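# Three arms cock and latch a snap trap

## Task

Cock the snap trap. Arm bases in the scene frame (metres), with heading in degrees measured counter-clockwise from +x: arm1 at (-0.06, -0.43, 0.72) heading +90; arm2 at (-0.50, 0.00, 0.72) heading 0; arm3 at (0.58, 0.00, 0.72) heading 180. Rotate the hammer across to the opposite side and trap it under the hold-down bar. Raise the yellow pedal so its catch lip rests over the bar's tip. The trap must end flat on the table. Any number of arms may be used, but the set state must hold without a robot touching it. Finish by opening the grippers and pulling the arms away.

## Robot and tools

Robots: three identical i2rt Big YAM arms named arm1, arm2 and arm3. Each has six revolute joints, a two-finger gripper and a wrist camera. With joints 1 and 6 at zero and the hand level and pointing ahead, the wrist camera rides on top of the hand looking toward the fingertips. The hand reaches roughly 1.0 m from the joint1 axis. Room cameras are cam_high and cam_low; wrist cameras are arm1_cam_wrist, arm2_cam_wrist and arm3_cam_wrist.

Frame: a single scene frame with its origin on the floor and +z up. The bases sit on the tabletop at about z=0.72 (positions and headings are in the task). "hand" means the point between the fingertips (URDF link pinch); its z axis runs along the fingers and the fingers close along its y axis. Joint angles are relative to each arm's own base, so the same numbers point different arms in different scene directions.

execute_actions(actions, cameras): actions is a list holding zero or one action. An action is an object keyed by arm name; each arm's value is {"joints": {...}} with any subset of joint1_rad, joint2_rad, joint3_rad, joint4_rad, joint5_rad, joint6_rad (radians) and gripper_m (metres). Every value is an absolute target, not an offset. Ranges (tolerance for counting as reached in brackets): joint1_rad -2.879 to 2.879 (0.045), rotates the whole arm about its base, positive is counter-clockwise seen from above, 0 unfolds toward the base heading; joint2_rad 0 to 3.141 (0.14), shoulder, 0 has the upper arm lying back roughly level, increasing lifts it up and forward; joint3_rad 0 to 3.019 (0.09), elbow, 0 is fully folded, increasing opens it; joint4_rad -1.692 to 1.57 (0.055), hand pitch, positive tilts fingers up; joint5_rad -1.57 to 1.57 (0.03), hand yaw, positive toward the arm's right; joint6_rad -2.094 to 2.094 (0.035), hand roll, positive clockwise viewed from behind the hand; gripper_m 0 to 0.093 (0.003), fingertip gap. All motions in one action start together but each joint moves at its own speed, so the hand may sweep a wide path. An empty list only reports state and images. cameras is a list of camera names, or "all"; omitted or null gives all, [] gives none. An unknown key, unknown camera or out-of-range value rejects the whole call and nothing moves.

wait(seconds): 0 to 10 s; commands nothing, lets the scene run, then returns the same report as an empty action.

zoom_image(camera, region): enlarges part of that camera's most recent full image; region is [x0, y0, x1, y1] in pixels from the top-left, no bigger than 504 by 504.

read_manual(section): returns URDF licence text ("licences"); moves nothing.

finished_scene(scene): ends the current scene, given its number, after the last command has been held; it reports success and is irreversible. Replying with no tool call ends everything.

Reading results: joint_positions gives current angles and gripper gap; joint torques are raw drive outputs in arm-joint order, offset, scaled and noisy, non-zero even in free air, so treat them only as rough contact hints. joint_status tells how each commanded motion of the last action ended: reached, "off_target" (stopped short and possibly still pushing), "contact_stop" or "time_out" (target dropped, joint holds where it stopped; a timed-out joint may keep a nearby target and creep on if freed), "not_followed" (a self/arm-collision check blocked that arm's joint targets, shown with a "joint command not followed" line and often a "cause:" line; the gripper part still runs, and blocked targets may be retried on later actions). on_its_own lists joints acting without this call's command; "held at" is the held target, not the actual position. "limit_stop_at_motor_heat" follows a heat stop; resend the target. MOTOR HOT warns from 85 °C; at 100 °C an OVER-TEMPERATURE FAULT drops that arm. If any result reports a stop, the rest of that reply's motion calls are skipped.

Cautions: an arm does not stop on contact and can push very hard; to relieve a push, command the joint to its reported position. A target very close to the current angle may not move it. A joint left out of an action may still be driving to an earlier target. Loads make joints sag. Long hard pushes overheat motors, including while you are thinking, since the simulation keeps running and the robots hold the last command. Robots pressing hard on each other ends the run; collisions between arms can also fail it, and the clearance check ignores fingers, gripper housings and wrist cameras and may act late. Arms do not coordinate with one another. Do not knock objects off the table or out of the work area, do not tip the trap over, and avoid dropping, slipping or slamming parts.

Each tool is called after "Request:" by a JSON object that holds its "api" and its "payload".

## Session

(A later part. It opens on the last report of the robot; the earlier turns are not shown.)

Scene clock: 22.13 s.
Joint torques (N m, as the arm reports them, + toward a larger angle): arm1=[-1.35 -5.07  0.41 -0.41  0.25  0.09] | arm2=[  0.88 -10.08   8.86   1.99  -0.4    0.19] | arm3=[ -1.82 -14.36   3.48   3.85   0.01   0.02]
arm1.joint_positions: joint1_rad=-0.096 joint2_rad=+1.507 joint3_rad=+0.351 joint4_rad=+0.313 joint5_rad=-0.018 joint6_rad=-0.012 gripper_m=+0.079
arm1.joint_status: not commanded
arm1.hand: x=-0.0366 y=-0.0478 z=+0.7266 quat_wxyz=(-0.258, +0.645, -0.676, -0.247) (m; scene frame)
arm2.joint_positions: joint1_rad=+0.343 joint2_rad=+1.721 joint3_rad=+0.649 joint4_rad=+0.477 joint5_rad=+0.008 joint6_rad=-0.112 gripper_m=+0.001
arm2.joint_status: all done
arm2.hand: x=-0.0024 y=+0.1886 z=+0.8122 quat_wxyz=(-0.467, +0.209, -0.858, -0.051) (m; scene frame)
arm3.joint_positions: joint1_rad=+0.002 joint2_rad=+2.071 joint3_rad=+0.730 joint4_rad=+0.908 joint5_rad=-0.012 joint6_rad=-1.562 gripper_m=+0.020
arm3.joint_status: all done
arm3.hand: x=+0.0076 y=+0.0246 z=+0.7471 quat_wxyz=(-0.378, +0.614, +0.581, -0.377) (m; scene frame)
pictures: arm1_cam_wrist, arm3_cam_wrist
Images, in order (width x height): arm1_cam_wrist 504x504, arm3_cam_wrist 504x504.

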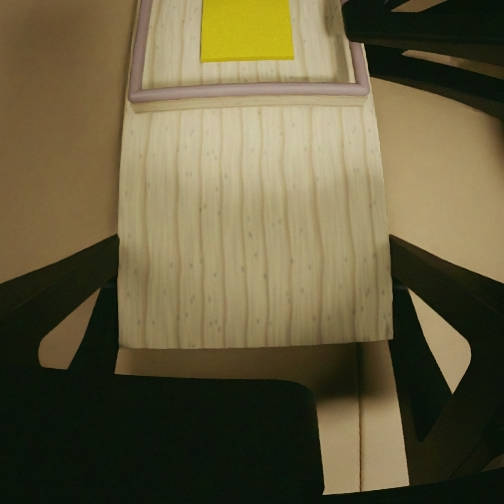

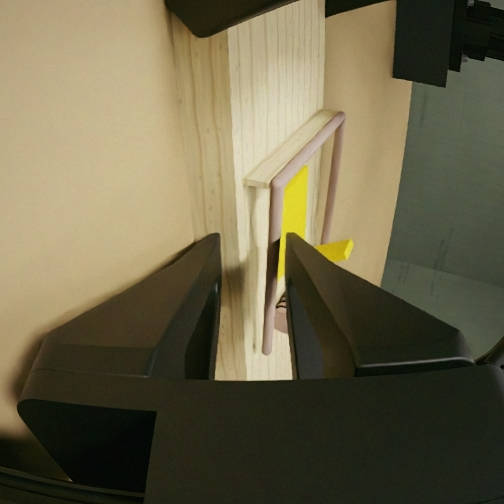

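Request:
{"api": "execute_actions", "payload": {"actions": [{"arm3":{"joints":{"joint2_rad":2.035,"joint3_rad":0.695,"joint4_rad":0.95}}}], "cameras": ["arm3_cam_wrist"]}}

Scene clock: 22.97 s.
Joint torques (N m, as the arm reports them, + toward a larger angle): arm1=[-0.1  -4.07  0.64 -0.58  0.26  0.13] | arm2=[ 1.06 -9.98  8.86  1.9  -0.39  0.19] | arm3=[ -1.87 -15.17   2.51   2.95   0.01   0.02]
arm1.joint_positions: joint1_rad=-0.096 joint2_rad=+1.507 joint3_rad=+0.351 joint4_rad=+0.313 joint5_rad=-0.017 joint6_rad=-0.012 gripper_m=+0.079
arm1.joint_status: not commanded
arm1.hand: x=-0.0365 y=-0.0478 z=+0.7266 quat_wxyz=(-0.258, +0.644, -0.676, -0.247) (m; scene frame)
arm2.joint_positions: joint1_rad=+0.343 joint2_rad=+1.721 joint3_rad=+0.649 joint4_rad=+0.477 joint5_rad=+0.008 joint6_rad=-0.112 gripper_m=+0.001
arm2.joint_status: not commanded
arm2.hand: x=-0.0024 y=+0.1886 z=+0.8122 quat_wxyz=(-0.467, +0.209, -0.858, -0.051) (m; scene frame)
arm3.joint_positions: joint1_rad=+0.002 joint2_rad=+2.045 joint3_rad=+0.701 joint4_rad=+0.930 joint5_rad=-0.012 joint6_rad=-1.562 gripper_m=+0.020
arm3.joint_status: all done
arm3.hand: x=+0.0148 y=+0.0244 z=+0.7570 quat_wxyz=(-0.384, +0.610, +0.578, -0.382) (m; scene frame)
pictures: arm3_cam_wrist
Images, in order (width x height): arm3_cam_wrist 504x504.

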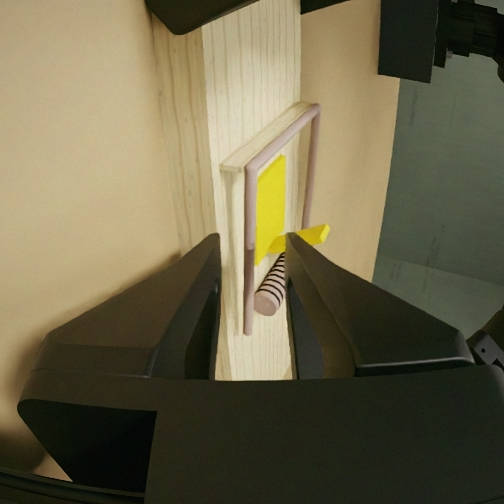

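Request:
{"api": "execute_actions", "payload": {"actions": [{"arm3":{"joints":{"joint3_rad":0.787,"joint4_rad":0.845}}}], "cameras": ["arm3_cam_wrist","arm1_cam_wrist"]}}

Scene clock: 23.77 s.
Joint torques (N m, as the arm reports them, + toward a larger angle): arm1=[-0.8  -3.39  0.47 -0.62  0.28  0.05] | arm2=[  1.04 -10.22   8.85   1.95  -0.37   0.22] | arm3=[ -1.84 -16.08   6.     1.69   0.01   0.02]
arm1.joint_positions: joint1_rad=-0.096 joint2_rad=+1.507 joint3_rad=+0.351 joint4_rad=+0.313 joint5_rad=-0.017 joint6_rad=-0.012 gripper_m=+0.079
arm1.joint_status: not commanded
arm1.hand: x=-0.0365 y=-0.0478 z=+0.7266 quat_wxyz=(-0.258, +0.644, -0.676, -0.247) (m; scene frame)
arm2.joint_positions: joint1_rad=+0.343 joint2_rad=+1.721 joint3_rad=+0.649 joint4_rad=+0.477 joint5_rad=+0.008 joint6_rad=-0.113 gripper_m=+0.001
arm2.joint_status: not commanded
arm2.hand: x=-0.0024 y=+0.1887 z=+0.8122 quat_wxyz=(-0.467, +0.210, -0.857, -0.051) (m; scene frame)
arm3.joint_positions: joint1_rad=+0.002 joint2_rad=+2.045 joint3_rad=+0.755 joint4_rad=+0.855 joint5_rad=-0.012 joint6_rad=-1.562 gripper_m=+0.020
arm3.joint_status: all done
arm3.hand: x=-0.0030 y=+0.0252 z=+0.7572 quat_wxyz=(-0.377, +0.614, +0.582, -0.376) (m; scene frame)
pictures: arm1_cam_wrist, arm3_cam_wrist
Images, in order (width x height): arm1_cam_wrist 504x504, arm3_cam_wrist 504x504.

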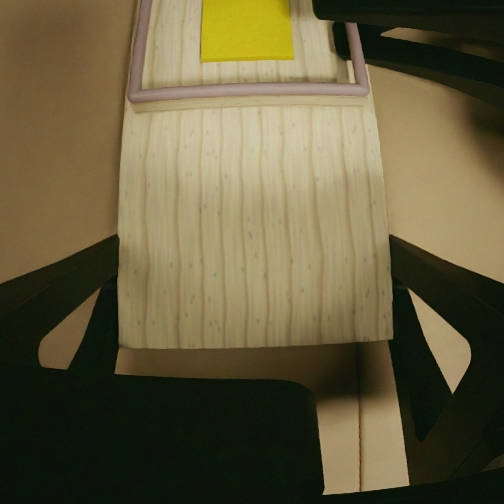

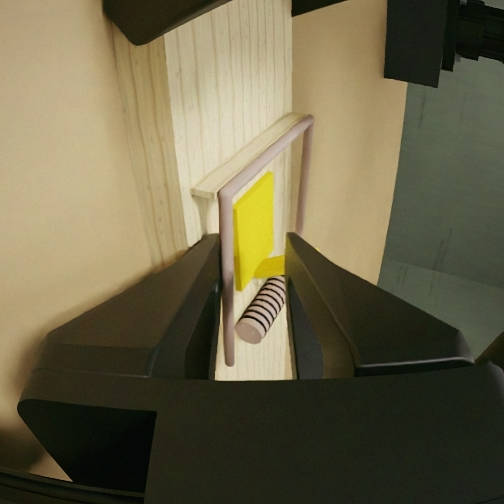

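Request:
{"api": "execute_actions", "payload": {"actions": [{"arm3":{"joints":{"joint2_rad":1.92,"joint3_rad":0.81,"joint4_rad":0.92,"joint6_rad":-1.0,"joint1_rad":-0.03,"gripper_m":0.014}}}], "cameras": ["arm3_cam_wrist","arm1_cam_wrist","cam_high"]}}

Scene clock: 26.43 s.
Joint torques (N m, as the arm reports them, + toward a larger angle): arm1=[-0.57 -4.21  0.69 -0.52  0.29  0.06] | arm2=[  1.21 -10.07   8.88   1.94  -0.34   0.2 ] | arm3=[ -3.64 -21.43   8.17   5.     0.26   0.31]
arm1.joint_positions: joint1_rad=-0.096 joint2_rad=+1.507 joint3_rad=+0.351 joint4_rad=+0.313 joint5_rad=-0.019 joint6_rad=-0.012 gripper_m=+0.079
arm1.joint_status: not commanded
arm1.hand: x=-0.0367 y=-0.0478 z=+0.7266 quat_wxyz=(-0.258, +0.645, -0.676, -0.247) (m; scene frame)
arm2.joint_positions: joint1_rad=+0.343 joint2_rad=+1.721 joint3_rad=+0.649 joint4_rad=+0.477 joint5_rad=+0.006 joint6_rad=-0.113 gripper_m=+0.001
arm2.joint_status: not commanded
arm2.hand: x=-0.0025 y=+0.1889 z=+0.8122 quat_wxyz=(-0.467, +0.210, -0.857, -0.052) (m; scene frame)
arm3.joint_positions: joint1_rad=-0.011 joint2_rad=+2.011 joint3_rad=+0.752 joint4_rad=+0.851 joint5_rad=-0.018 joint6_rad=-1.021 gripper_m=+0.014
arm3.joint_status: joint4_rad time_out (moved -0.004 of +0.065); the others done
arm3.on_its_own: joint4_rad reads +0.851 and still pushes toward +0.920 since a time_out
arm3.hand: x=-0.0066 y=+0.0319 z=+0.7747 quat_wxyz=(-0.270, +0.743, +0.390, -0.473) (m; scene frame)
pictures: arm1_cam_wrist, arm3_cam_wrist, cam_high
Images, in order (width x height): arm1_cam_wrist 504x504, arm3_cam_wrist 504x504, cam_high 504x504.

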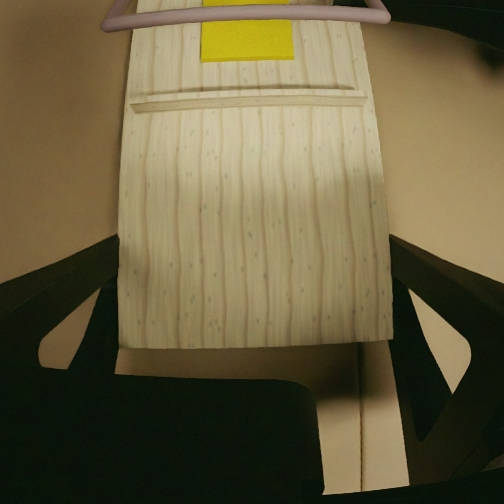

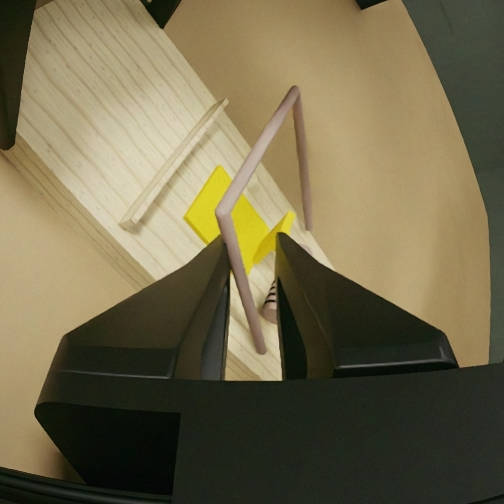

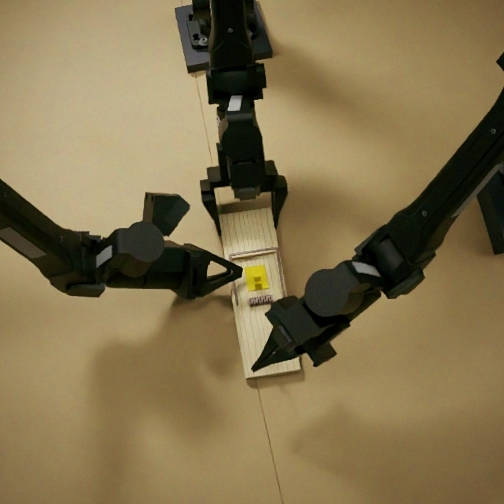

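Request:
{"api": "execute_actions", "payload": {"actions": [{"arm3":{"joints":{"joint2_rad":1.9,"joint6_rad":-0.5,"joint1_rad":-0.09}}}], "cameras": ["arm3_cam_wrist","cam_high"]}}

Scene clock: 28.00 s.
Joint torques (N m, as the arm reports them, + toward a larger angle): arm1=[-1.34 -3.69  0.48 -0.56  0.24  0.05] | arm2=[  1.17 -10.05   8.84   1.95  -0.22   0.18] | arm3=[ -5.99 -20.23   8.48   5.03   0.75   0.29]
arm1.joint_positions: joint1_rad=-0.096 joint2_rad=+1.507 joint3_rad=+0.352 joint4_rad=+0.313 joint5_rad=-0.018 joint6_rad=-0.013 gripper_m=+0.079
arm1.joint_status: not commanded
arm1.hand: x=-0.0366 y=-0.0473 z=+0.7267 quat_wxyz=(-0.258, +0.645, -0.676, -0.247) (m; scene frame)
arm2.joint_positions: joint1_rad=+0.343 joint2_rad=+1.721 joint3_rad=+0.649 joint4_rad=+0.477 joint5_rad=+0.003 joint6_rad=-0.113 gripper_m=+0.001
arm2.joint_status: not commanded
arm2.hand: x=-0.0027 y=+0.1893 z=+0.8122 quat_wxyz=(-0.467, +0.211, -0.857, -0.053) (m; scene frame)
arm3.joint_positions: joint1_rad=-0.045 joint2_rad=+1.974 joint3_rad=+0.752 joint4_rad=+0.851 joint5_rad=-0.030 joint6_rad=-0.522 gripper_m=+0.014
arm3.joint_status: all done
arm3.on_its_own: joint4_rad reads +0.851 and still pushes toward +0.920 since a time_out
arm3.hand: x=-0.0105 y=+0.0508 z=+0.7955 quat_wxyz=(-0.154, +0.808, +0.182, -0.538) (m; scene frame)
pictures: arm3_cam_wrist, cam_high
Images, in order (width x height): arm3_cam_wrist 504x504, cam_high 504x504.

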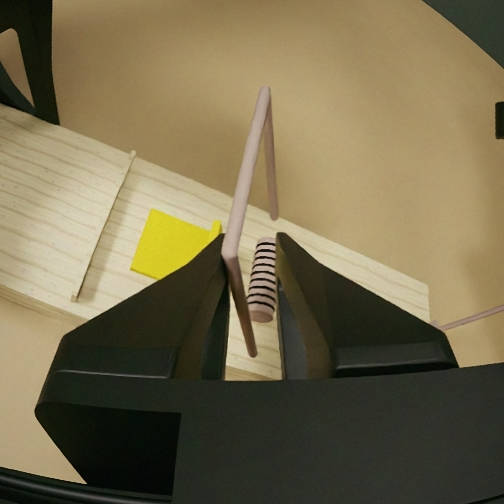

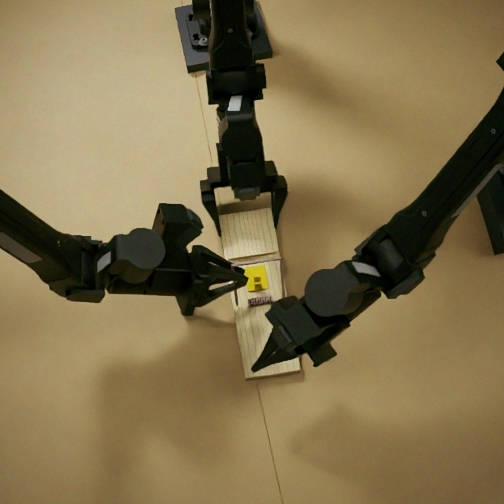

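Request:
{"api": "execute_actions", "payload": {"actions": [{"arm3":{"joints":{"joint2_rad":1.94,"joint3_rad":0.77,"joint4_rad":0.87,"joint5_rad":0.0,"joint6_rad":0.2,"joint1_rad":-0.175}}}], "cameras": ["arm3_cam_wrist","cam_high"]}}

Scene clock: 30.80 s.
Joint torques (N m, as the arm reports them, + toward a larger angle): arm1=[-0.89 -4.67  0.   -0.61  0.26  0.05] | arm2=[  1.03 -10.1    8.94   1.96  -0.02   0.19] | arm3=[ -8.63 -16.96   5.51   2.96   1.31   0.24]
arm1.joint_positions: joint1_rad=-0.096 joint2_rad=+1.512 joint3_rad=+0.357 joint4_rad=+0.313 joint5_rad=-0.018 joint6_rad=-0.014 gripper_m=+0.079
arm1.joint_status: not commanded
arm1.hand: x=-0.0365 y=-0.0450 z=+0.7268 quat_wxyz=(-0.258, +0.645, -0.675, -0.248) (m; scene frame)
arm2.joint_positions: joint1_rad=+0.343 joint2_rad=+1.721 joint3_rad=+0.649 joint4_rad=+0.477 joint5_rad=-0.002 joint6_rad=-0.113 gripper_m=+0.001
arm2.joint_status: not commanded
arm2.hand: x=-0.0032 y=+0.1906 z=+0.8122 quat_wxyz=(-0.467, +0.212, -0.857, -0.056) (m; scene frame)
arm3.joint_positions: joint1_rad=-0.102 joint2_rad=+1.967 joint3_rad=+0.752 joint4_rad=+0.851 joint5_rad=-0.032 joint6_rad=+0.177 gripper_m=+0.014
arm3.joint_status: joint1_rad time_out (moved -0.057 of -0.130); joint5_rad time_out (moved -0.002 of +0.030); the others done
arm3.on_its_own: joint1_rad reads -0.102 and still pushes toward -0.175 since a time_out; joint5_rad reads -0.032 and still pushes toward +0.000 since a time_out
arm3.hand: x=-0.0077 y=+0.0842 z=+0.7994 quat_wxyz=(+0.024, +0.817, -0.128, -0.562) (m; scene frame)
pictures: arm3_cam_wrist, cam_high
Images, in order (width x height): arm3_cam_wrist 504x504, cam_high 504x504.

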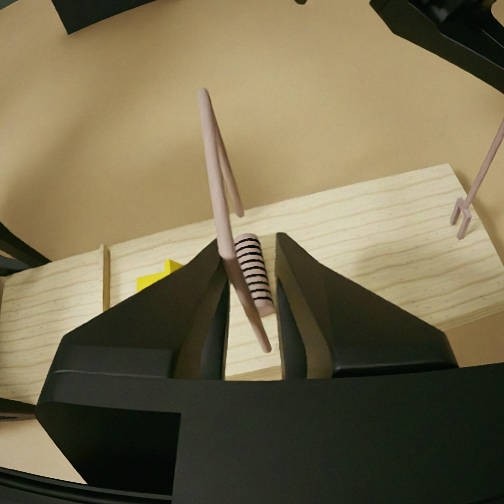

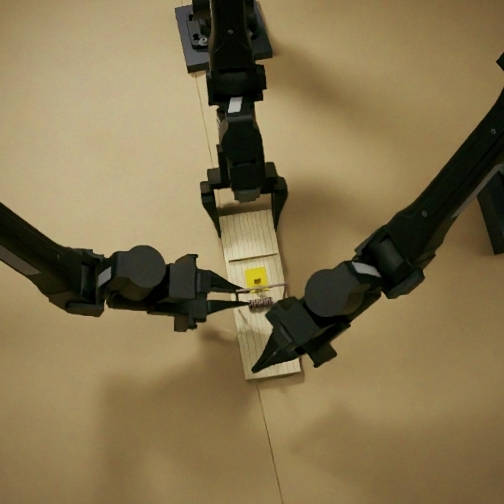

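Request:
{"api": "execute_actions", "payload": {"actions": [{"arm3":{"joints":{"joint2_rad":2.06,"joint3_rad":0.745,"joint4_rad":0.825,"joint6_rad":0.85,"joint1_rad":-0.235}}}], "cameras": ["arm3_cam_wrist","cam_high"]}}

Scene clock: 33.60 s.
Joint torques (N m, as the arm reports them, + toward a larger angle): arm1=[-0.78 -4.82  0.12 -0.7   0.23  0.08] | arm2=[  1.21 -10.23   8.79   1.98  -0.03   0.2 ] | arm3=[ -9.41 -11.04   2.76   1.09   1.51   0.2 ]
arm1.joint_positions: joint1_rad=-0.096 joint2_rad=+1.513 joint3_rad=+0.358 joint4_rad=+0.313 joint5_rad=-0.016 joint6_rad=-0.012 gripper_m=+0.079
arm1.joint_status: not commanded
arm1.hand: x=-0.0360 y=-0.0449 z=+0.7267 quat_wxyz=(-0.259, +0.644, -0.676, -0.247) (m; scene frame)
arm2.joint_positions: joint1_rad=+0.343 joint2_rad=+1.722 joint3_rad=+0.651 joint4_rad=+0.477 joint5_rad=-0.002 joint6_rad=-0.113 gripper_m=+0.001
arm2.joint_status: not commanded
arm2.hand: x=-0.0025 y=+0.1908 z=+0.8126 quat_wxyz=(-0.467, +0.212, -0.857, -0.056) (m; scene frame)
arm3.joint_positions: joint1_rad=-0.154 joint2_rad=+1.998 joint3_rad=+0.761 joint4_rad=+0.851 joint5_rad=-0.037 joint6_rad=+0.825 gripper_m=+0.014
arm3.joint_status: joint1_rad time_out (moved -0.051 of -0.133); the others done
arm3.on_its_own: joint1_rad reads -0.154 and still pushes toward -0.235 since a time_out; joint5_rad reads -0.037 and still pushes toward +0.000 since a time_out
arm3.hand: x=-0.0025 y=+0.1133 z=+0.7842 quat_wxyz=(+0.187, +0.729, -0.403, -0.520) (m; scene frame)
pictures: arm3_cam_wrist, cam_high
Images, in order (width x height): arm3_cam_wrist 504x504, cam_high 504x504.

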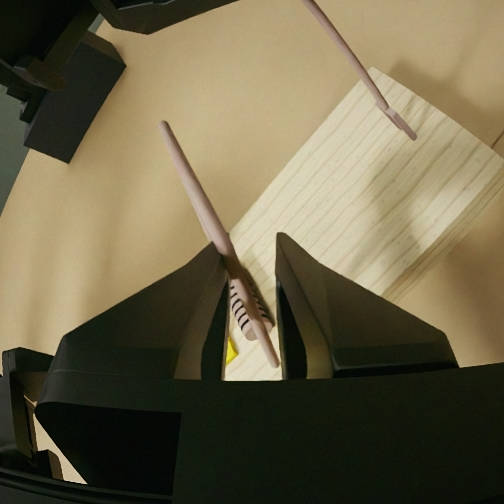

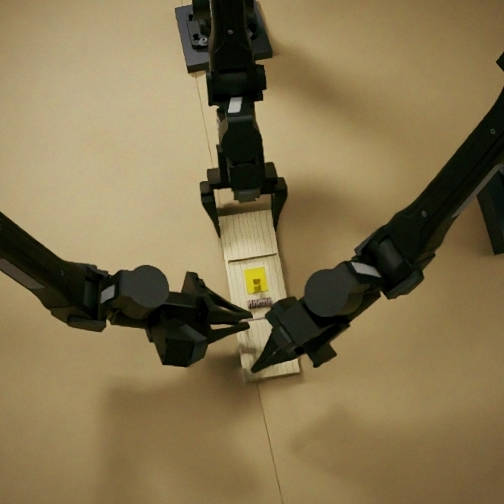

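Request:
{"api": "execute_actions", "payload": {"actions": [{"arm3":{"joints":{"joint2_rad":2.18,"joint3_rad":0.765,"joint4_rad":0.8,"joint6_rad":1.42,"joint1_rad":-0.21,"gripper_m":0.007}}}], "cameras": ["arm3_cam_wrist","cam_high","cam_low"]}}

Scene clock: 36.30 s.
Joint torques (N m, as the arm reports them, + toward a larger angle): arm1=[-0.61 -4.26  0.04 -0.55  0.08 -0.01] | arm2=[  0.84 -10.32   8.48   1.98  -0.19   0.22] | arm3=[-6.04 -9.35  0.39 -0.26  0.81  0.48]
arm1.joint_positions: joint1_rad=-0.096 joint2_rad=+1.513 joint3_rad=+0.358 joint4_rad=+0.313 joint5_rad=-0.013 joint6_rad=-0.008 gripper_m=+0.079
arm1.joint_status: not commanded
arm1.hand: x=-0.0355 y=-0.0449 z=+0.7267 quat_wxyz=(-0.260, +0.642, -0.678, -0.246) (m; scene frame)
arm2.joint_positions: joint1_rad=+0.343 joint2_rad=+1.724 joint3_rad=+0.655 joint4_rad=+0.477 joint5_rad=+0.002 joint6_rad=-0.113 gripper_m=+0.001
arm2.joint_status: not commanded
arm2.hand: x=-0.0009 y=+0.1907 z=+0.8127 quat_wxyz=(-0.468, +0.211, -0.857, -0.054) (m; scene frame)
arm3.joint_positions: joint1_rad=-0.165 joint2_rad=+2.084 joint3_rad=+0.808 joint4_rad=+0.858 joint5_rad=-0.019 joint6_rad=+1.367 gripper_m=+0.007
arm3.joint_status: joint1_rad time_out (moved -0.011 of -0.056); joint4_rad time_out (moved +0.007 of -0.051); joint6_rad time_out (moved +0.542 of +0.595); the others done
arm3.on_its_own: joint1_rad reads -0.165 and still pushes toward -0.210 since a time_out; joint4_rad reads +0.858 and still pushes toward +0.800 since a time_out; joint6_rad reads +1.367 and still pushes toward +1.420 since a time_out
arm3.hand: x=-0.0090 y=+0.1244 z=+0.7521 quat_wxyz=(+0.303, +0.595, -0.596, -0.446) (m; scene frame)
pictures: arm3_cam_wrist, cam_high, cam_low
Images, in order (width x height): arm3_cam_wrist 504x504, cam_high 504x504, cam_low 504x504.

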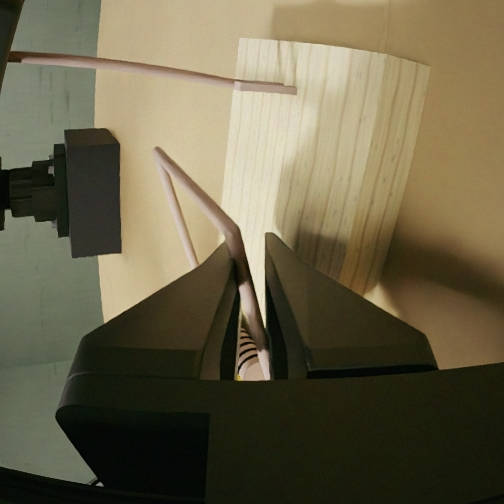

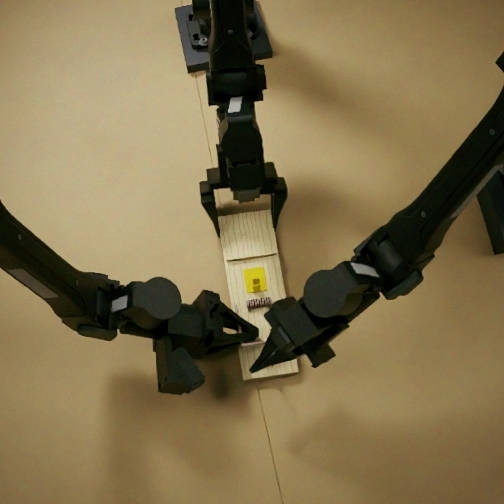

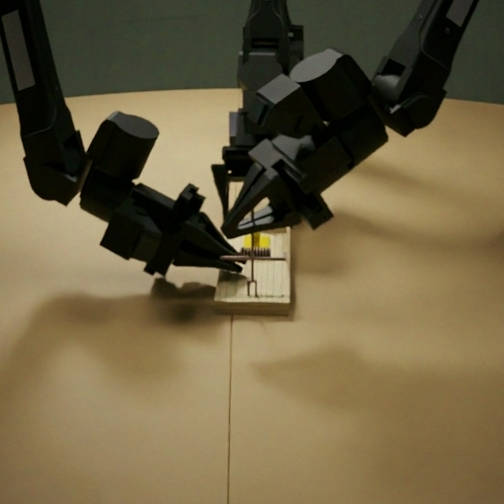

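Request:
{"api": "execute_actions", "payload": {"actions": [{"arm2":{"joints":{"gripper_m":0.03,"joint3_rad":0.665}}}], "cameras": []}}

Request:
{"api": "execute_actions", "payload": {"actions": [{"arm2":{"joints":{"joint1_rad":0.25,"joint2_rad":1.62,"joint4_rad":0.33,"joint6_rad":0.0}}}], "cameras": ["arm3_cam_wrist","arm2_cam_wrist"]}}

Request:
{"api": "execute_actions", "payload": {"actions": [{"arm2":{"joints":{"joint1_rad":0.158,"joint2_rad":1.52,"joint4_rad":0.08}}}], "cameras": ["arm3_cam_wrist","arm2_cam_wrist","cam_low"]}}

Scene clock: 37.10 s.
Joint torques (N m, as the arm reports them, + toward a larger angle): arm1=[-0.72 -4.59  0.09 -0.68  0.01 -0.09] | arm2=[  0.87 -10.01   6.44   1.95  -0.11   0.16] | arm3=[-6.01 -9.38  0.4  -0.27  0.79  0.38]
arm1.joint_positions: joint1_rad=-0.096 joint2_rad=+1.513 joint3_rad=+0.358 joint4_rad=+0.313 joint5_rad=-0.011 joint6_rad=-0.005 gripper_m=+0.079
arm1.joint_status: not commanded
arm1.hand: x=-0.0352 y=-0.0449 z=+0.7267 quat_wxyz=(-0.260, +0.641, -0.679, -0.246) (m; scene frame)
arm2.joint_positions: joint1_rad=+0.343 joint2_rad=+1.724 joint3_rad=+0.655 joint4_rad=+0.477 joint5_rad=+0.000 joint6_rad=-0.109 gripper_m=+0.030
arm2.joint_status: all done
arm2.hand: x=-0.0010 y=+0.1910 z=+0.8127 quat_wxyz=(-0.468, +0.210, -0.857, -0.056) (m; scene frame)
arm3.joint_positions: joint1_rad=-0.165 joint2_rad=+2.085 joint3_rad=+0.807 joint4_rad=+0.858 joint5_rad=-0.018 joint6_rad=+1.376 gripper_m=+0.007
arm3.joint_status: not commanded
arm3.on_its_own: joint4_rad reads +0.858 and still pushes toward +0.800 since a time_out; joint6_rad reads +1.376 and still pushes toward +1.420 since a time_out
arm3.hand: x=-0.0086 y=+0.1246 z=+0.7515 quat_wxyz=(+0.305, +0.592, -0.599, -0.444) (m; scene frame)
pictures: none
No camera images: the call's "cameras" was empty. Leave "cameras" out to get every camera's image.

Scene clock: 38.07 s.
Joint torques (N m, as the arm reports them, + toward a larger angle): arm1=[-1.   -5.06  0.21 -0.54 -0.06  0.  ] | arm2=[ 0.64 -9.85  7.11  1.84 -0.01  0.13] | arm3=[-6.05 -9.38  0.41 -0.27  0.79  0.38]
arm1.joint_positions: joint1_rad=-0.096 joint2_rad=+1.513 joint3_rad=+0.358 joint4_rad=+0.313 joint5_rad=-0.011 joint6_rad=-0.005 gripper_m=+0.079
arm1.joint_status: not commanded
arm1.hand: x=-0.0352 y=-0.0449 z=+0.7267 quat_wxyz=(-0.260, +0.641, -0.679, -0.246) (m; scene frame)
arm2.joint_positions: joint1_rad=+0.246 joint2_rad=+1.619 joint3_rad=+0.655 joint4_rad=+0.339 joint5_rad=-0.002 joint6_rad=-0.010 gripper_m=+0.030
arm2.joint_status: all done
arm2.hand: x=+0.0060 y=+0.1395 z=+0.8388 quat_wxyz=(-0.453, +0.126, -0.881, -0.055) (m; scene frame)
arm3.joint_positions: joint1_rad=-0.165 joint2_rad=+2.085 joint3_rad=+0.807 joint4_rad=+0.858 joint5_rad=-0.018 joint6_rad=+1.377 gripper_m=+0.007
arm3.joint_status: not commanded
arm3.on_its_own: joint4_rad reads +0.858 and still pushes toward +0.800 since a time_out; joint6_rad reads +1.377 and still pushes toward +1.420 since a time_out
arm3.hand: x=-0.0086 y=+0.1246 z=+0.7515 quat_wxyz=(+0.305, +0.592, -0.600, -0.444) (m; scene frame)
pictures: arm2_cam_wrist, arm3_cam_wrist
Images, in order (width x height): arm2_cam_wrist 504x504, arm3_cam_wrist 504x504.

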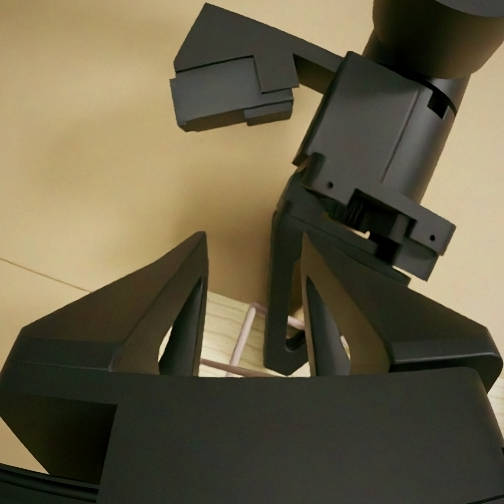

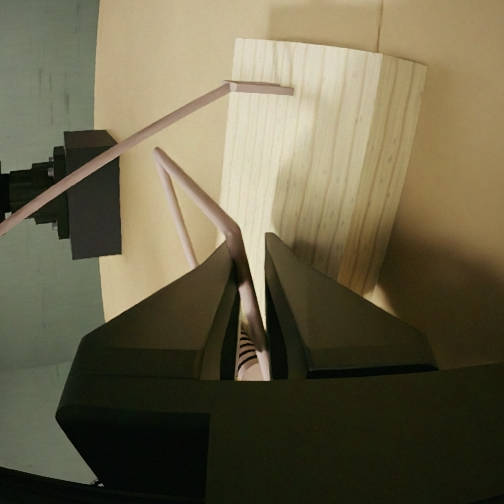

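Scene clock: 39.03 s.
Joint torques (N m, as the arm reports them, + toward a larger angle): arm1=[-1.62 -4.73  0.05 -0.51 -0.01 -0.01] | arm2=[ 0.54 -8.66  7.81  1.7  -0.01  0.15] | arm3=[-5.99 -9.39  0.41 -0.27  0.79  0.37]
arm1.joint_positions: joint1_rad=-0.096 joint2_rad=+1.513 joint3_rad=+0.358 joint4_rad=+0.313 joint5_rad=-0.010 joint6_rad=-0.004 gripper_m=+0.079
arm1.joint_status: not commanded
arm1.hand: x=-0.0351 y=-0.0449 z=+0.7267 quat_wxyz=(-0.260, +0.641, -0.679, -0.246) (m; scene frame)
arm2.joint_positions: joint1_rad=+0.156 joint2_rad=+1.518 joint3_rad=+0.655 joint4_rad=+0.089 joint5_rad=-0.002 joint6_rad=-0.009 gripper_m=+0.030
arm2.joint_status: all done
arm2.hand: x=-0.0144 y=+0.0879 z=+0.8414 quat_wxyz=(-0.389, +0.088, -0.917, -0.029) (m; scene frame)
arm3.joint_positions: joint1_rad=-0.165 joint2_rad=+2.085 joint3_rad=+0.807 joint4_rad=+0.858 joint5_rad=-0.018 joint6_rad=+1.377 gripper_m=+0.007
arm3.joint_status: not commanded
arm3.on_its_own: joint4_rad reads +0.858 and still pushes toward +0.800 since a time_out; joint6_rad reads +1.377 and still pushes toward +1.420 since a time_out
arm3.hand: x=-0.0085 y=+0.1246 z=+0.7513 quat_wxyz=(+0.305, +0.592, -0.600, -0.444) (m; scene frame)
pictures: arm2_cam_wrist, arm3_cam_wrist, cam_low
Images, in order (width x height): arm2_cam_wrist 504x504, arm3_cam_wrist 504x504, cam_low 504x504.

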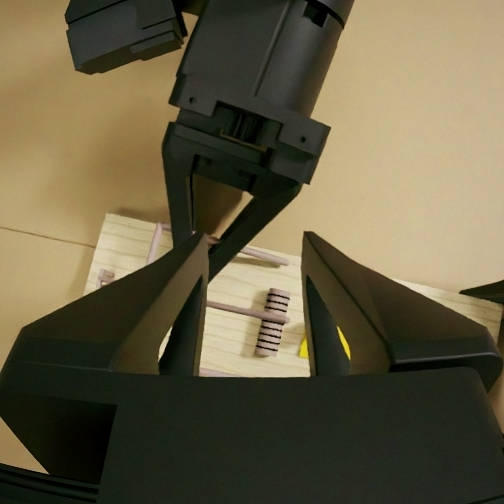

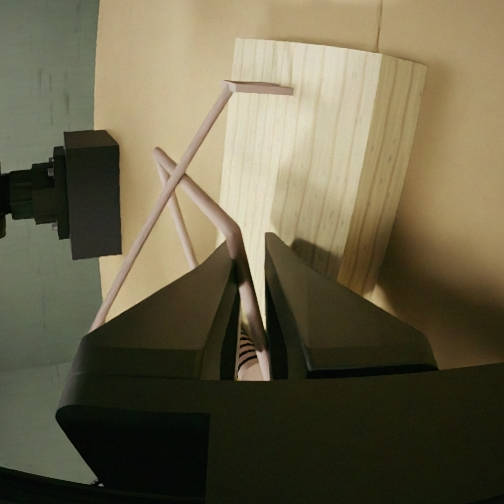

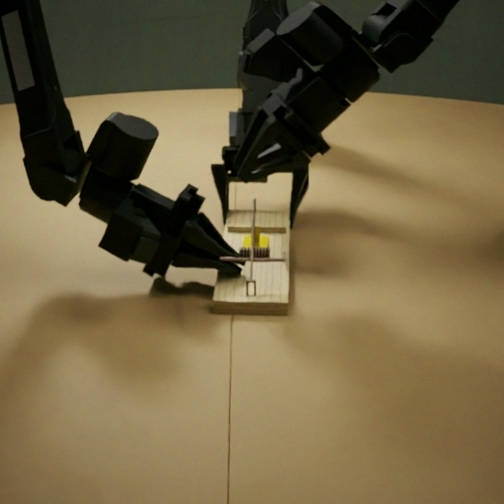

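Now press the bar.

Request:
{"api": "execute_actions", "payload": {"actions": [{"arm2":{"joints":{"joint1_rad":0.175,"joint2_rad":1.63,"joint3_rad":0.655,"joint4_rad":0.2,"gripper_m":0}}}], "cameras": []}}

Request:
{"api": "execute_actions", "payload": {"actions": [{"arm2":{"joints":{"joint2_rad":1.74,"joint4_rad":0.225}}}], "cameras": ["cam_low"]}}

Request:
{"api": "zoom_image", "payload": {"camera": "cam_low", "region": [160, 160, 340, 340]}}

Scene clock: 40.00 s.
Joint torques (N m, as the arm reports them, + toward a larger angle): arm1=[-0.82 -4.44  0.22 -0.73 -0.03 -0.01] | arm2=[  1.57 -10.47   6.12   2.93  -0.02   0.15] | arm3=[-6.04 -9.43  0.41 -0.27  0.79  0.36]
arm1.joint_positions: joint1_rad=-0.096 joint2_rad=+1.513 joint3_rad=+0.358 joint4_rad=+0.313 joint5_rad=-0.010 joint6_rad=-0.004 gripper_m=+0.079
arm1.joint_status: not commanded
arm1.hand: x=-0.0351 y=-0.0449 z=+0.7267 quat_wxyz=(-0.260, +0.641, -0.679, -0.246) (m; scene frame)
arm2.joint_positions: joint1_rad=+0.165 joint2_rad=+1.640 joint3_rad=+0.655 joint4_rad=+0.179 joint5_rad=-0.002 joint6_rad=-0.009 gripper_m=+0.001
arm2.joint_status: all done
arm2.hand: x=-0.0117 y=+0.0928 z=+0.7992 quat_wxyz=(-0.374, +0.093, -0.922, -0.030) (m; scene frame)
arm3.joint_positions: joint1_rad=-0.165 joint2_rad=+2.086 joint3_rad=+0.807 joint4_rad=+0.858 joint5_rad=-0.018 joint6_rad=+1.378 gripper_m=+0.007
arm3.joint_status: not commanded
arm3.on_its_own: joint4_rad reads +0.858 and still pushes toward +0.800 since a time_out; joint6_rad reads +1.378 and still pushes toward +1.420 since a time_out
arm3.hand: x=-0.0085 y=+0.1247 z=+0.7511 quat_wxyz=(+0.305, +0.591, -0.600, -0.444) (m; scene frame)
pictures: none
No camera images: the call's "cameras" was empty. Leave "cameras" out to get every camera's image.

Scene clock: 40.87 s.
Joint torques (N m, as the arm reports them, + toward a larger angle): arm1=[-0.47 -5.67  0.11 -0.52 -0.06 -0.03] | arm2=[ 1.38 -7.91  5.56  1.53 -0.02  0.14] | arm3=[-5.9  -9.81  0.36 -0.23  0.75  0.03]
arm1.joint_positions: joint1_rad=-0.096 joint2_rad=+1.512 joint3_rad=+0.357 joint4_rad=+0.313 joint5_rad=-0.008 joint6_rad=-0.002 gripper_m=+0.079
arm1.joint_status: not commanded
arm1.hand: x=-0.0347 y=-0.0453 z=+0.7266 quat_wxyz=(-0.260, +0.640, -0.680, -0.245) (m; scene frame)
arm2.joint_positions: joint1_rad=+0.166 joint2_rad=+1.713 joint3_rad=+0.655 joint4_rad=+0.238 joint5_rad=-0.002 joint6_rad=-0.009 gripper_m=+0.001
arm2.joint_status: all done
arm2.hand: x=-0.0109 y=+0.0931 z=+0.7747 quat_wxyz=(-0.368, +0.094, -0.925, -0.030) (m; scene frame)
arm3.joint_positions: joint1_rad=-0.167 joint2_rad=+2.091 joint3_rad=+0.807 joint4_rad=+0.857 joint5_rad=-0.017 joint6_rad=+1.408 gripper_m=+0.007
arm3.joint_status: not commanded
arm3.on_its_own: joint4_rad reads +0.857 and still pushes toward +0.800 since a time_out
arm3.hand: x=-0.0073 y=+0.1255 z=+0.7479 quat_wxyz=(+0.310, +0.583, -0.611, -0.437) (m; scene frame)
pictures: cam_low
Images, in order (width x height): cam_low 504x504.

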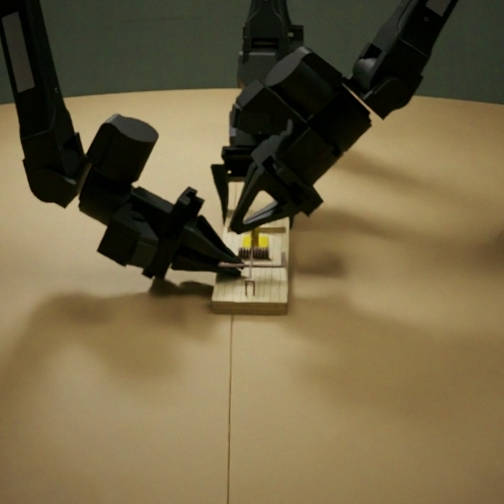

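Region (160, 160, 340, 340) of cam_low's 504x504 image, scaled by 2.800, with more detail than that image has.

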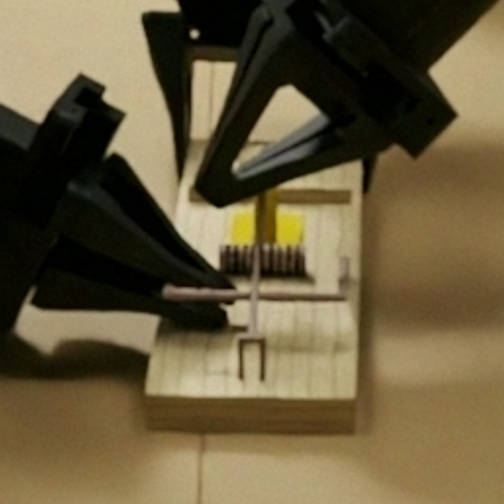

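Request:
{"api": "execute_actions", "payload": {"actions": [{"arm2":{"joints":{"joint2_rad":1.77,"joint4_rad":0.21}},"arm3":{"joints":{"joint1_rad":-0.17,"joint2_rad":2.09,"joint3_rad":0.807,"joint4_rad":0.862,"joint5_rad":-0.01,"joint6_rad":1.45,"gripper_m":0.012}}}], "cameras": []}}

Request:
{"api": "execute_actions", "payload": {"actions": [{"arm3":{"joints":{"joint2_rad":2.02,"joint3_rad":0.65,"joint4_rad":0.98}}}], "cameras": ["cam_low"]}}

Request:
{"api": "execute_actions", "payload": {"actions": [{"arm2":{"joints":{"joint2_rad":1.84,"joint3_rad":0.63,"joint4_rad":0.195}},"arm3":{"joints":{"joint1_rad":0.005,"joint2_rad":1.975,"joint3_rad":0.7,"joint4_rad":0.9,"joint6_rad":0,"gripper_m":0.06}}}], "cameras": ["cam_low","arm3_cam_wrist"]}}

Scene clock: 41.60 s.
Joint torques (N m, as the arm reports them, + toward a larger angle): arm1=[-0.39 -4.03 -0.06 -0.47 -0.07 -0.04] | arm2=[ 1.13 -6.36  4.94  0.83 -0.01  0.15] | arm3=[ -2.22 -15.9    3.5    1.81   0.48   0.09]
arm1.joint_positions: joint1_rad=-0.096 joint2_rad=+1.512 joint3_rad=+0.357 joint4_rad=+0.313 joint5_rad=-0.008 joint6_rad=-0.002 gripper_m=+0.079
arm1.joint_status: not commanded
arm1.hand: x=-0.0347 y=-0.0453 z=+0.7266 quat_wxyz=(-0.260, +0.640, -0.680, -0.245) (m; scene frame)
arm2.joint_positions: joint1_rad=+0.167 joint2_rad=+1.724 joint3_rad=+0.662 joint4_rad=+0.238 joint5_rad=-0.002 joint6_rad=-0.009 gripper_m=+0.001
arm2.joint_status: all done
arm2.hand: x=-0.0090 y=+0.0938 z=+0.7720 quat_wxyz=(-0.366, +0.094, -0.925, -0.029) (m; scene frame)
arm3.joint_positions: joint1_rad=-0.166 joint2_rad=+2.089 joint3_rad=+0.809 joint4_rad=+0.870 joint5_rad=-0.020 joint6_rad=+1.432 gripper_m=+0.012
arm3.joint_status: all done
arm3.hand: x=-0.0095 y=+0.1253 z=+0.7521 quat_wxyz=(+0.320, +0.573, -0.614, -0.438) (m; scene frame)
pictures: none
No camera images: the call's "cameras" was empty. Leave "cameras" out to get every camera's image.

Scene clock: 42.50 s.
Joint torques (N m, as the arm reports them, + toward a larger angle): arm1=[-1.47 -3.81  0.29 -0.63  0.02 -0.03] | arm2=[ 1.01 -7.65  4.87  0.83 -0.01  0.16] | arm3=[ -2.23 -14.85   2.61   3.02   0.18   0.03]
arm1.joint_positions: joint1_rad=-0.096 joint2_rad=+1.509 joint3_rad=+0.354 joint4_rad=+0.313 joint5_rad=-0.011 joint6_rad=-0.005 gripper_m=+0.079
arm1.joint_status: not commanded
arm1.hand: x=-0.0353 y=-0.0467 z=+0.7266 quat_wxyz=(-0.260, +0.641, -0.679, -0.246) (m; scene frame)
arm2.joint_positions: joint1_rad=+0.167 joint2_rad=+1.738 joint3_rad=+0.662 joint4_rad=+0.238 joint5_rad=-0.002 joint6_rad=-0.009 gripper_m=+0.001
arm2.joint_status: not commanded
arm2.hand: x=-0.0111 y=+0.0934 z=+0.7653 quat_wxyz=(-0.359, +0.095, -0.928, -0.029) (m; scene frame)
arm3.joint_positions: joint1_rad=-0.166 joint2_rad=+2.022 joint3_rad=+0.654 joint4_rad=+0.959 joint5_rad=-0.012 joint6_rad=+1.441 gripper_m=+0.012
arm3.joint_status: all done
arm3.hand: x=+0.0419 y=+0.1154 z=+0.7608 quat_wxyz=(+0.319, +0.569, -0.618, -0.439) (m; scene frame)
pictures: cam_low
Images, in order (width x height): cam_low 504x504.

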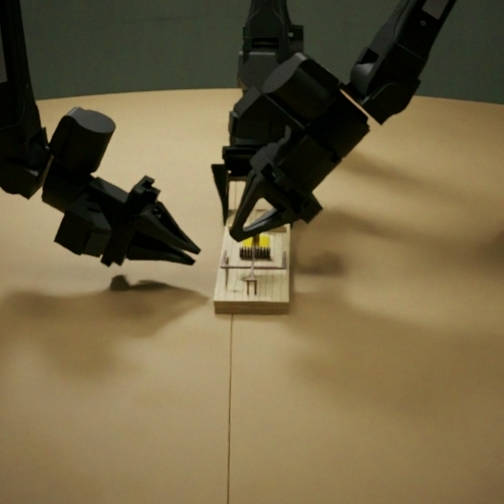

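Scene clock: 44.60 s.
Joint torques (N m, as the arm reports them, + toward a larger angle): arm1=[-1.82 -3.99  0.45 -0.75  0.21  0.09] | arm2=[ 1.21 -6.6   2.06  0.03 -0.06  0.1 ] | arm3=[ -2.75 -14.88   4.75   1.56   0.07  -0.09]
arm1.joint_positions: joint1_rad=-0.096 joint2_rad=+1.507 joint3_rad=+0.351 joint4_rad=+0.313 joint5_rad=-0.016 joint6_rad=-0.012 gripper_m=+0.079
arm1.joint_status: not commanded
arm1.hand: x=-0.0363 y=-0.0477 z=+0.7266 quat_wxyz=(-0.258, +0.644, -0.676, -0.247) (m; scene frame)
arm2.joint_positions: joint1_rad=+0.167 joint2_rad=+1.788 joint3_rad=+0.668 joint4_rad=+0.240 joint5_rad=+0.000 joint6_rad=-0.007 gripper_m=+0.001
arm2.joint_status: all done
arm2.hand: x=-0.0158 y=+0.0920 z=+0.7437 quat_wxyz=(-0.339, +0.094, -0.936, -0.027) (m; scene frame)
arm3.joint_positions: joint1_rad=+0.015 joint2_rad=+1.980 joint3_rad=+0.684 joint4_rad=+0.915 joint5_rad=-0.011 joint6_rad=+0.010 gripper_m=+0.060
arm3.joint_status: all done
arm3.hand: x=+0.0135 y=+0.0178 z=+0.7838 quat_wxyz=(+0.002, +0.831, -0.018, -0.556) (m; scene frame)
pictures: arm3_cam_wrist, cam_low
Images, in order (width x height): arm3_cam_wrist 504x504, cam_low 504x504.

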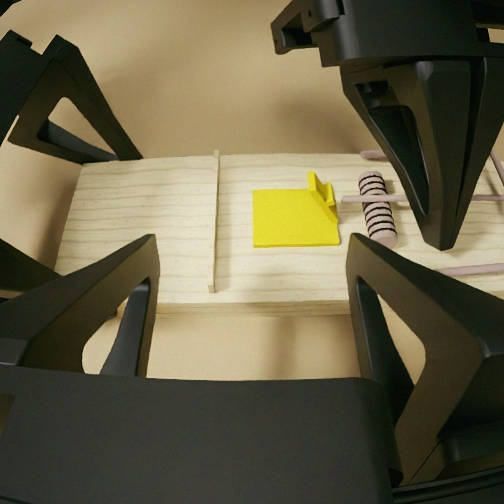

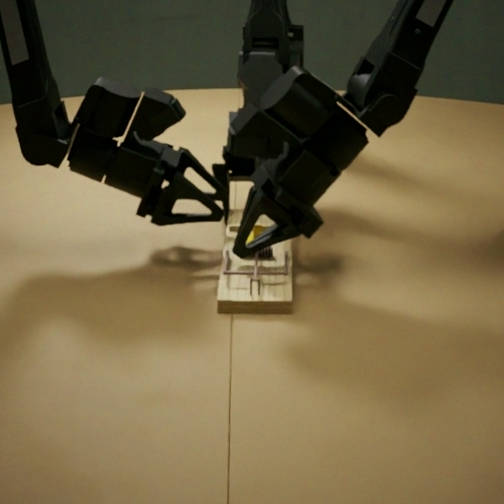

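Request:
{"api": "execute_actions", "payload": {"actions": [{"arm3":{"joints":{"joint2_rad":2.035,"joint3_rad":0.86,"joint4_rad":0.795,"gripper_m":0.005}}}], "cameras": []}}

Request:
{"api": "execute_actions", "payload": {"actions": [{"arm3":{"joints":{"joint2_rad":2.074}}}], "cameras": ["arm1_cam_wrist"]}}

Request:
{"api": "execute_actions", "payload": {"actions": [{"arm3":{"joints":{"gripper_m":0.056}}}], "cameras": ["arm3_cam_wrist","arm1_cam_wrist"]}}

Scene clock: 45.67 s.
Joint torques (N m, as the arm reports them, + toward a larger angle): arm1=[-1.31 -3.37  0.39 -0.69  0.23  0.  ] | arm2=[ 1.21 -6.66  2.05  0.1  -0.07  0.13] | arm3=[ -2.71 -14.44   5.78   1.62   0.07  -0.08]
arm1.joint_positions: joint1_rad=-0.096 joint2_rad=+1.507 joint3_rad=+0.351 joint4_rad=+0.313 joint5_rad=-0.016 joint6_rad=-0.012 gripper_m=+0.079
arm1.joint_status: not commanded
arm1.hand: x=-0.0363 y=-0.0477 z=+0.7266 quat_wxyz=(-0.258, +0.644, -0.676, -0.247) (m; scene frame)
arm2.joint_positions: joint1_rad=+0.167 joint2_rad=+1.788 joint3_rad=+0.668 joint4_rad=+0.240 joint5_rad=+0.000 joint6_rad=-0.007 gripper_m=+0.001
arm2.joint_status: not commanded
arm2.hand: x=-0.0158 y=+0.0920 z=+0.7437 quat_wxyz=(-0.339, +0.094, -0.936, -0.027) (m; scene frame)
arm3.joint_positions: joint1_rad=+0.015 joint2_rad=+2.017 joint3_rad=+0.843 joint4_rad=+0.809 joint5_rad=-0.011 joint6_rad=+0.009 gripper_m=+0.005
arm3.joint_status: all done
arm3.hand: x=-0.0438 y=+0.0199 z=+0.7943 quat_wxyz=(+0.001, +0.827, -0.018, -0.562) (m; scene frame)
pictures: none
No camera images: the call's "cameras" was empty. Leave "cameras" out to get every camera's image.

Scene clock: 46.37 s.
Joint torques (N m, as the arm reports them, + toward a larger angle): arm1=[-0.71 -4.59  0.22 -0.42  0.21  0.1 ] | arm2=[ 1.16 -6.75  2.06  0.14 -0.08  0.12] | arm3=[ -2.71 -14.71   5.59   1.68   0.07  -0.07]
arm1.joint_positions: joint1_rad=-0.096 joint2_rad=+1.507 joint3_rad=+0.351 joint4_rad=+0.313 joint5_rad=-0.016 joint6_rad=-0.012 gripper_m=+0.079
arm1.joint_status: not commanded
arm1.hand: x=-0.0363 y=-0.0477 z=+0.7266 quat_wxyz=(-0.258, +0.644, -0.676, -0.247) (m; scene frame)
arm2.joint_positions: joint1_rad=+0.167 joint2_rad=+1.788 joint3_rad=+0.668 joint4_rad=+0.240 joint5_rad=+0.000 joint6_rad=-0.007 gripper_m=+0.001
arm2.joint_status: not commanded
arm2.hand: x=-0.0158 y=+0.0920 z=+0.7437 quat_wxyz=(-0.339, +0.094, -0.936, -0.027) (m; scene frame)
arm3.joint_positions: joint1_rad=+0.015 joint2_rad=+2.052 joint3_rad=+0.843 joint4_rad=+0.807 joint5_rad=-0.011 joint6_rad=+0.009 gripper_m=+0.005
arm3.joint_status: all done
arm3.hand: x=-0.0385 y=+0.0195 z=+0.7727 quat_wxyz=(+0.002, +0.837, -0.018, -0.547) (m; scene frame)
pictures: arm1_cam_wrist
Images, in order (width x height): arm1_cam_wrist 504x504.

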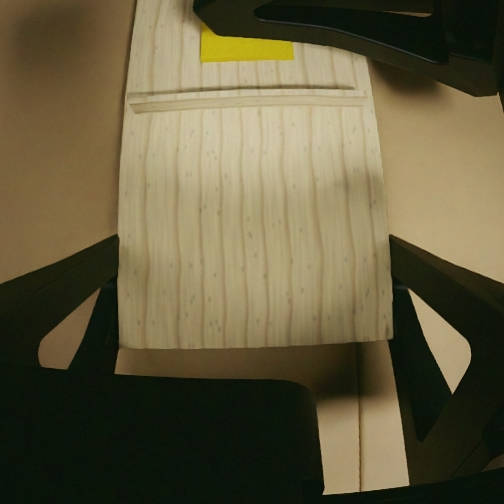

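Scene clock: 46.97 s.
Joint torques (N m, as the arm reports them, + toward a larger angle): arm1=[-1.35 -4.79  0.53 -0.38  0.17  0.  ] | arm2=[ 1.1  -6.71  2.03  0.18 -0.08  0.12] | arm3=[ -2.7  -14.7    5.47   1.65   0.07  -0.08]
arm1.joint_positions: joint1_rad=-0.096 joint2_rad=+1.507 joint3_rad=+0.351 joint4_rad=+0.313 joint5_rad=-0.016 joint6_rad=-0.012 gripper_m=+0.079
arm1.joint_status: not commanded
arm1.hand: x=-0.0363 y=-0.0477 z=+0.7266 quat_wxyz=(-0.258, +0.644, -0.676, -0.247) (m; scene frame)
arm2.joint_positions: joint1_rad=+0.167 joint2_rad=+1.788 joint3_rad=+0.668 joint4_rad=+0.240 joint5_rad=+0.000 joint6_rad=-0.007 gripper_m=+0.001
arm2.joint_status: not commanded
arm2.hand: x=-0.0158 y=+0.0920 z=+0.7437 quat_wxyz=(-0.339, +0.094, -0.936, -0.027) (m; scene frame)
arm3.joint_positions: joint1_rad=+0.015 joint2_rad=+2.052 joint3_rad=+0.843 joint4_rad=+0.807 joint5_rad=-0.011 joint6_rad=+0.009 gripper_m=+0.056
arm3.joint_status: all done
arm3.hand: x=-0.0385 y=+0.0195 z=+0.7727 quat_wxyz=(+0.002, +0.837, -0.018, -0.547) (m; scene frame)
pictures: arm1_cam_wrist, arm3_cam_wrist
Images, in order (width x height): arm1_cam_wrist 504x504, arm3_cam_wrist 504x504.

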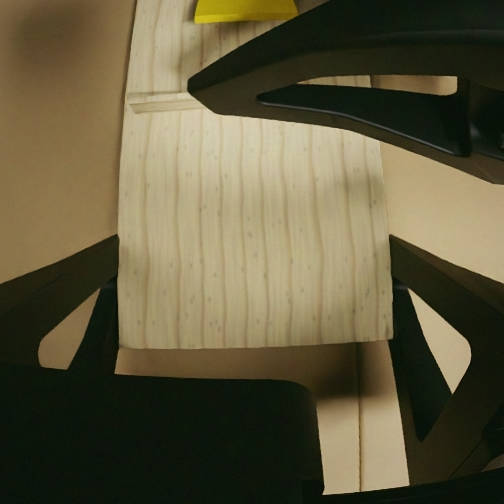

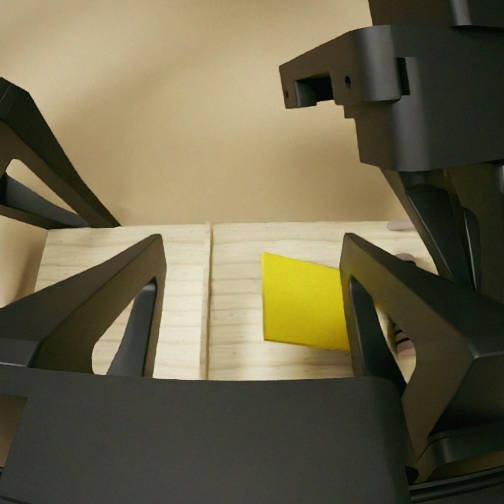

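Request:
{"api": "execute_actions", "payload": {"actions": [{"arm3":{"joints":{"gripper_m":0.065}}}], "cameras": ["arm3_cam_wrist"]}}

Request:
{"api": "execute_actions", "payload": {"actions": [{"arm2":{"joints":{"joint2_rad":1.757,"joint3_rad":0.665,"joint4_rad":0.24}}}], "cameras": ["cam_low"]}}

Request:
{"api": "zoom_image", "payload": {"camera": "cam_low", "region": [190, 190, 320, 320]}}

Scene clock: 47.50 s.
Joint torques (N m, as the arm reports them, + toward a larger angle): arm1=[-1.79 -3.45  0.57 -0.62  0.21  0.06] | arm2=[ 1.25 -6.8   2.05  0.15 -0.08  0.13] | arm3=[ -2.88 -14.67   5.52   1.65   0.28  -0.08]
arm1.joint_positions: joint1_rad=-0.096 joint2_rad=+1.507 joint3_rad=+0.351 joint4_rad=+0.313 joint5_rad=-0.016 joint6_rad=-0.012 gripper_m=+0.079
arm1.joint_status: not commanded
arm1.hand: x=-0.0363 y=-0.0477 z=+0.7266 quat_wxyz=(-0.258, +0.644, -0.676, -0.247) (m; scene frame)
arm2.joint_positions: joint1_rad=+0.167 joint2_rad=+1.788 joint3_rad=+0.668 joint4_rad=+0.240 joint5_rad=+0.000 joint6_rad=-0.007 gripper_m=+0.001
arm2.joint_status: not commanded
arm2.hand: x=-0.0158 y=+0.0920 z=+0.7437 quat_wxyz=(-0.339, +0.094, -0.936, -0.027) (m; scene frame)
arm3.joint_positions: joint1_rad=+0.015 joint2_rad=+2.052 joint3_rad=+0.843 joint4_rad=+0.807 joint5_rad=-0.016 joint6_rad=+0.009 gripper_m=+0.065
arm3.joint_status: all done
arm3.hand: x=-0.0385 y=+0.0181 z=+0.7727 quat_wxyz=(+0.004, +0.837, -0.016, -0.547) (m; scene frame)
pictures: arm3_cam_wrist
Images, in order (width x height): arm3_cam_wrist 504x504.

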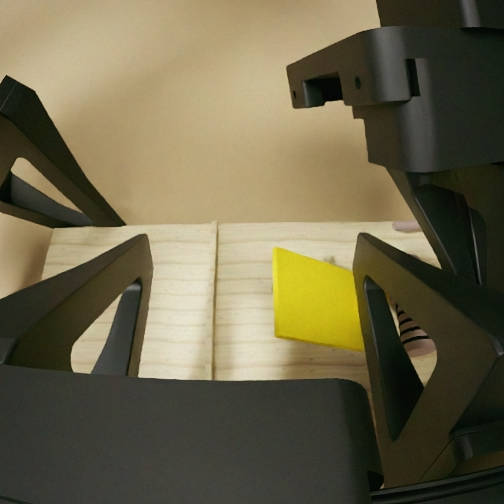

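Scene clock: 48.23 s.
Joint torques (N m, as the arm reports them, + toward a larger angle): arm1=[-0.85 -4.02  0.72 -0.56  0.25  0.03] | arm2=[  1.23 -11.34   4.93   1.86  -0.07   0.13] | arm3=[ -2.78 -14.68   5.46   1.64   0.29  -0.08]
arm1.joint_positions: joint1_rad=-0.096 joint2_rad=+1.507 joint3_rad=+0.351 joint4_rad=+0.313 joint5_rad=-0.017 joint6_rad=-0.012 gripper_m=+0.079
arm1.joint_status: not commanded
arm1.hand: x=-0.0364 y=-0.0477 z=+0.7266 quat_wxyz=(-0.258, +0.644, -0.676, -0.247) (m; scene frame)
arm2.joint_positions: joint1_rad=+0.167 joint2_rad=+1.772 joint3_rad=+0.669 joint4_rad=+0.242 joint5_rad=+0.000 joint6_rad=-0.007 gripper_m=+0.001
arm2.joint_status: all done
arm2.hand: x=-0.0122 y=+0.0928 z=+0.7521 quat_wxyz=(-0.349, +0.094, -0.932, -0.027) (m; scene frame)
arm3.joint_positions: joint1_rad=+0.015 joint2_rad=+2.052 joint3_rad=+0.843 joint4_rad=+0.807 joint5_rad=-0.016 joint6_rad=+0.009 gripper_m=+0.065
arm3.joint_status: not commanded
arm3.hand: x=-0.0385 y=+0.0181 z=+0.7727 quat_wxyz=(+0.004, +0.837, -0.016, -0.547) (m; scene frame)
pictures: cam_low
Images, in order (width x height): cam_low 504x504.

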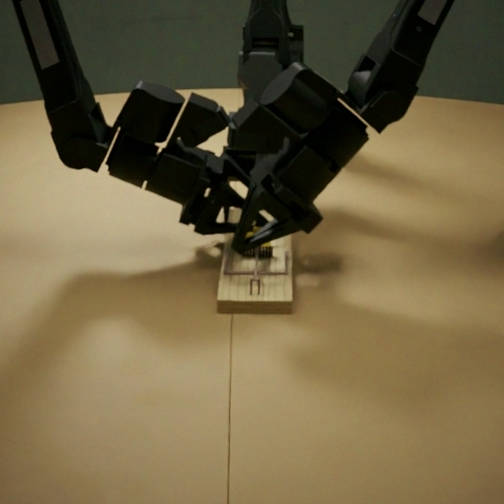

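Region (190, 190, 320, 320) of cam_low's 504x504 image, scaled by 3.877, with more detail than that image has.

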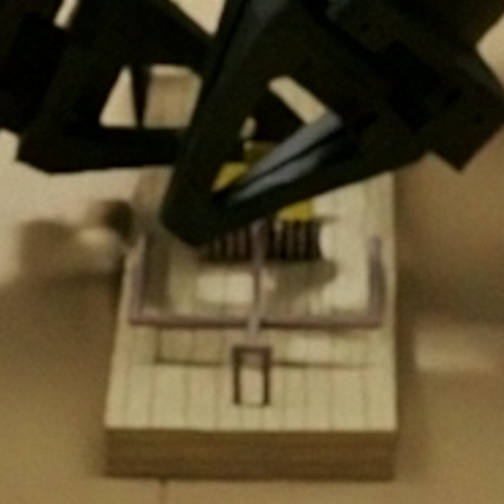

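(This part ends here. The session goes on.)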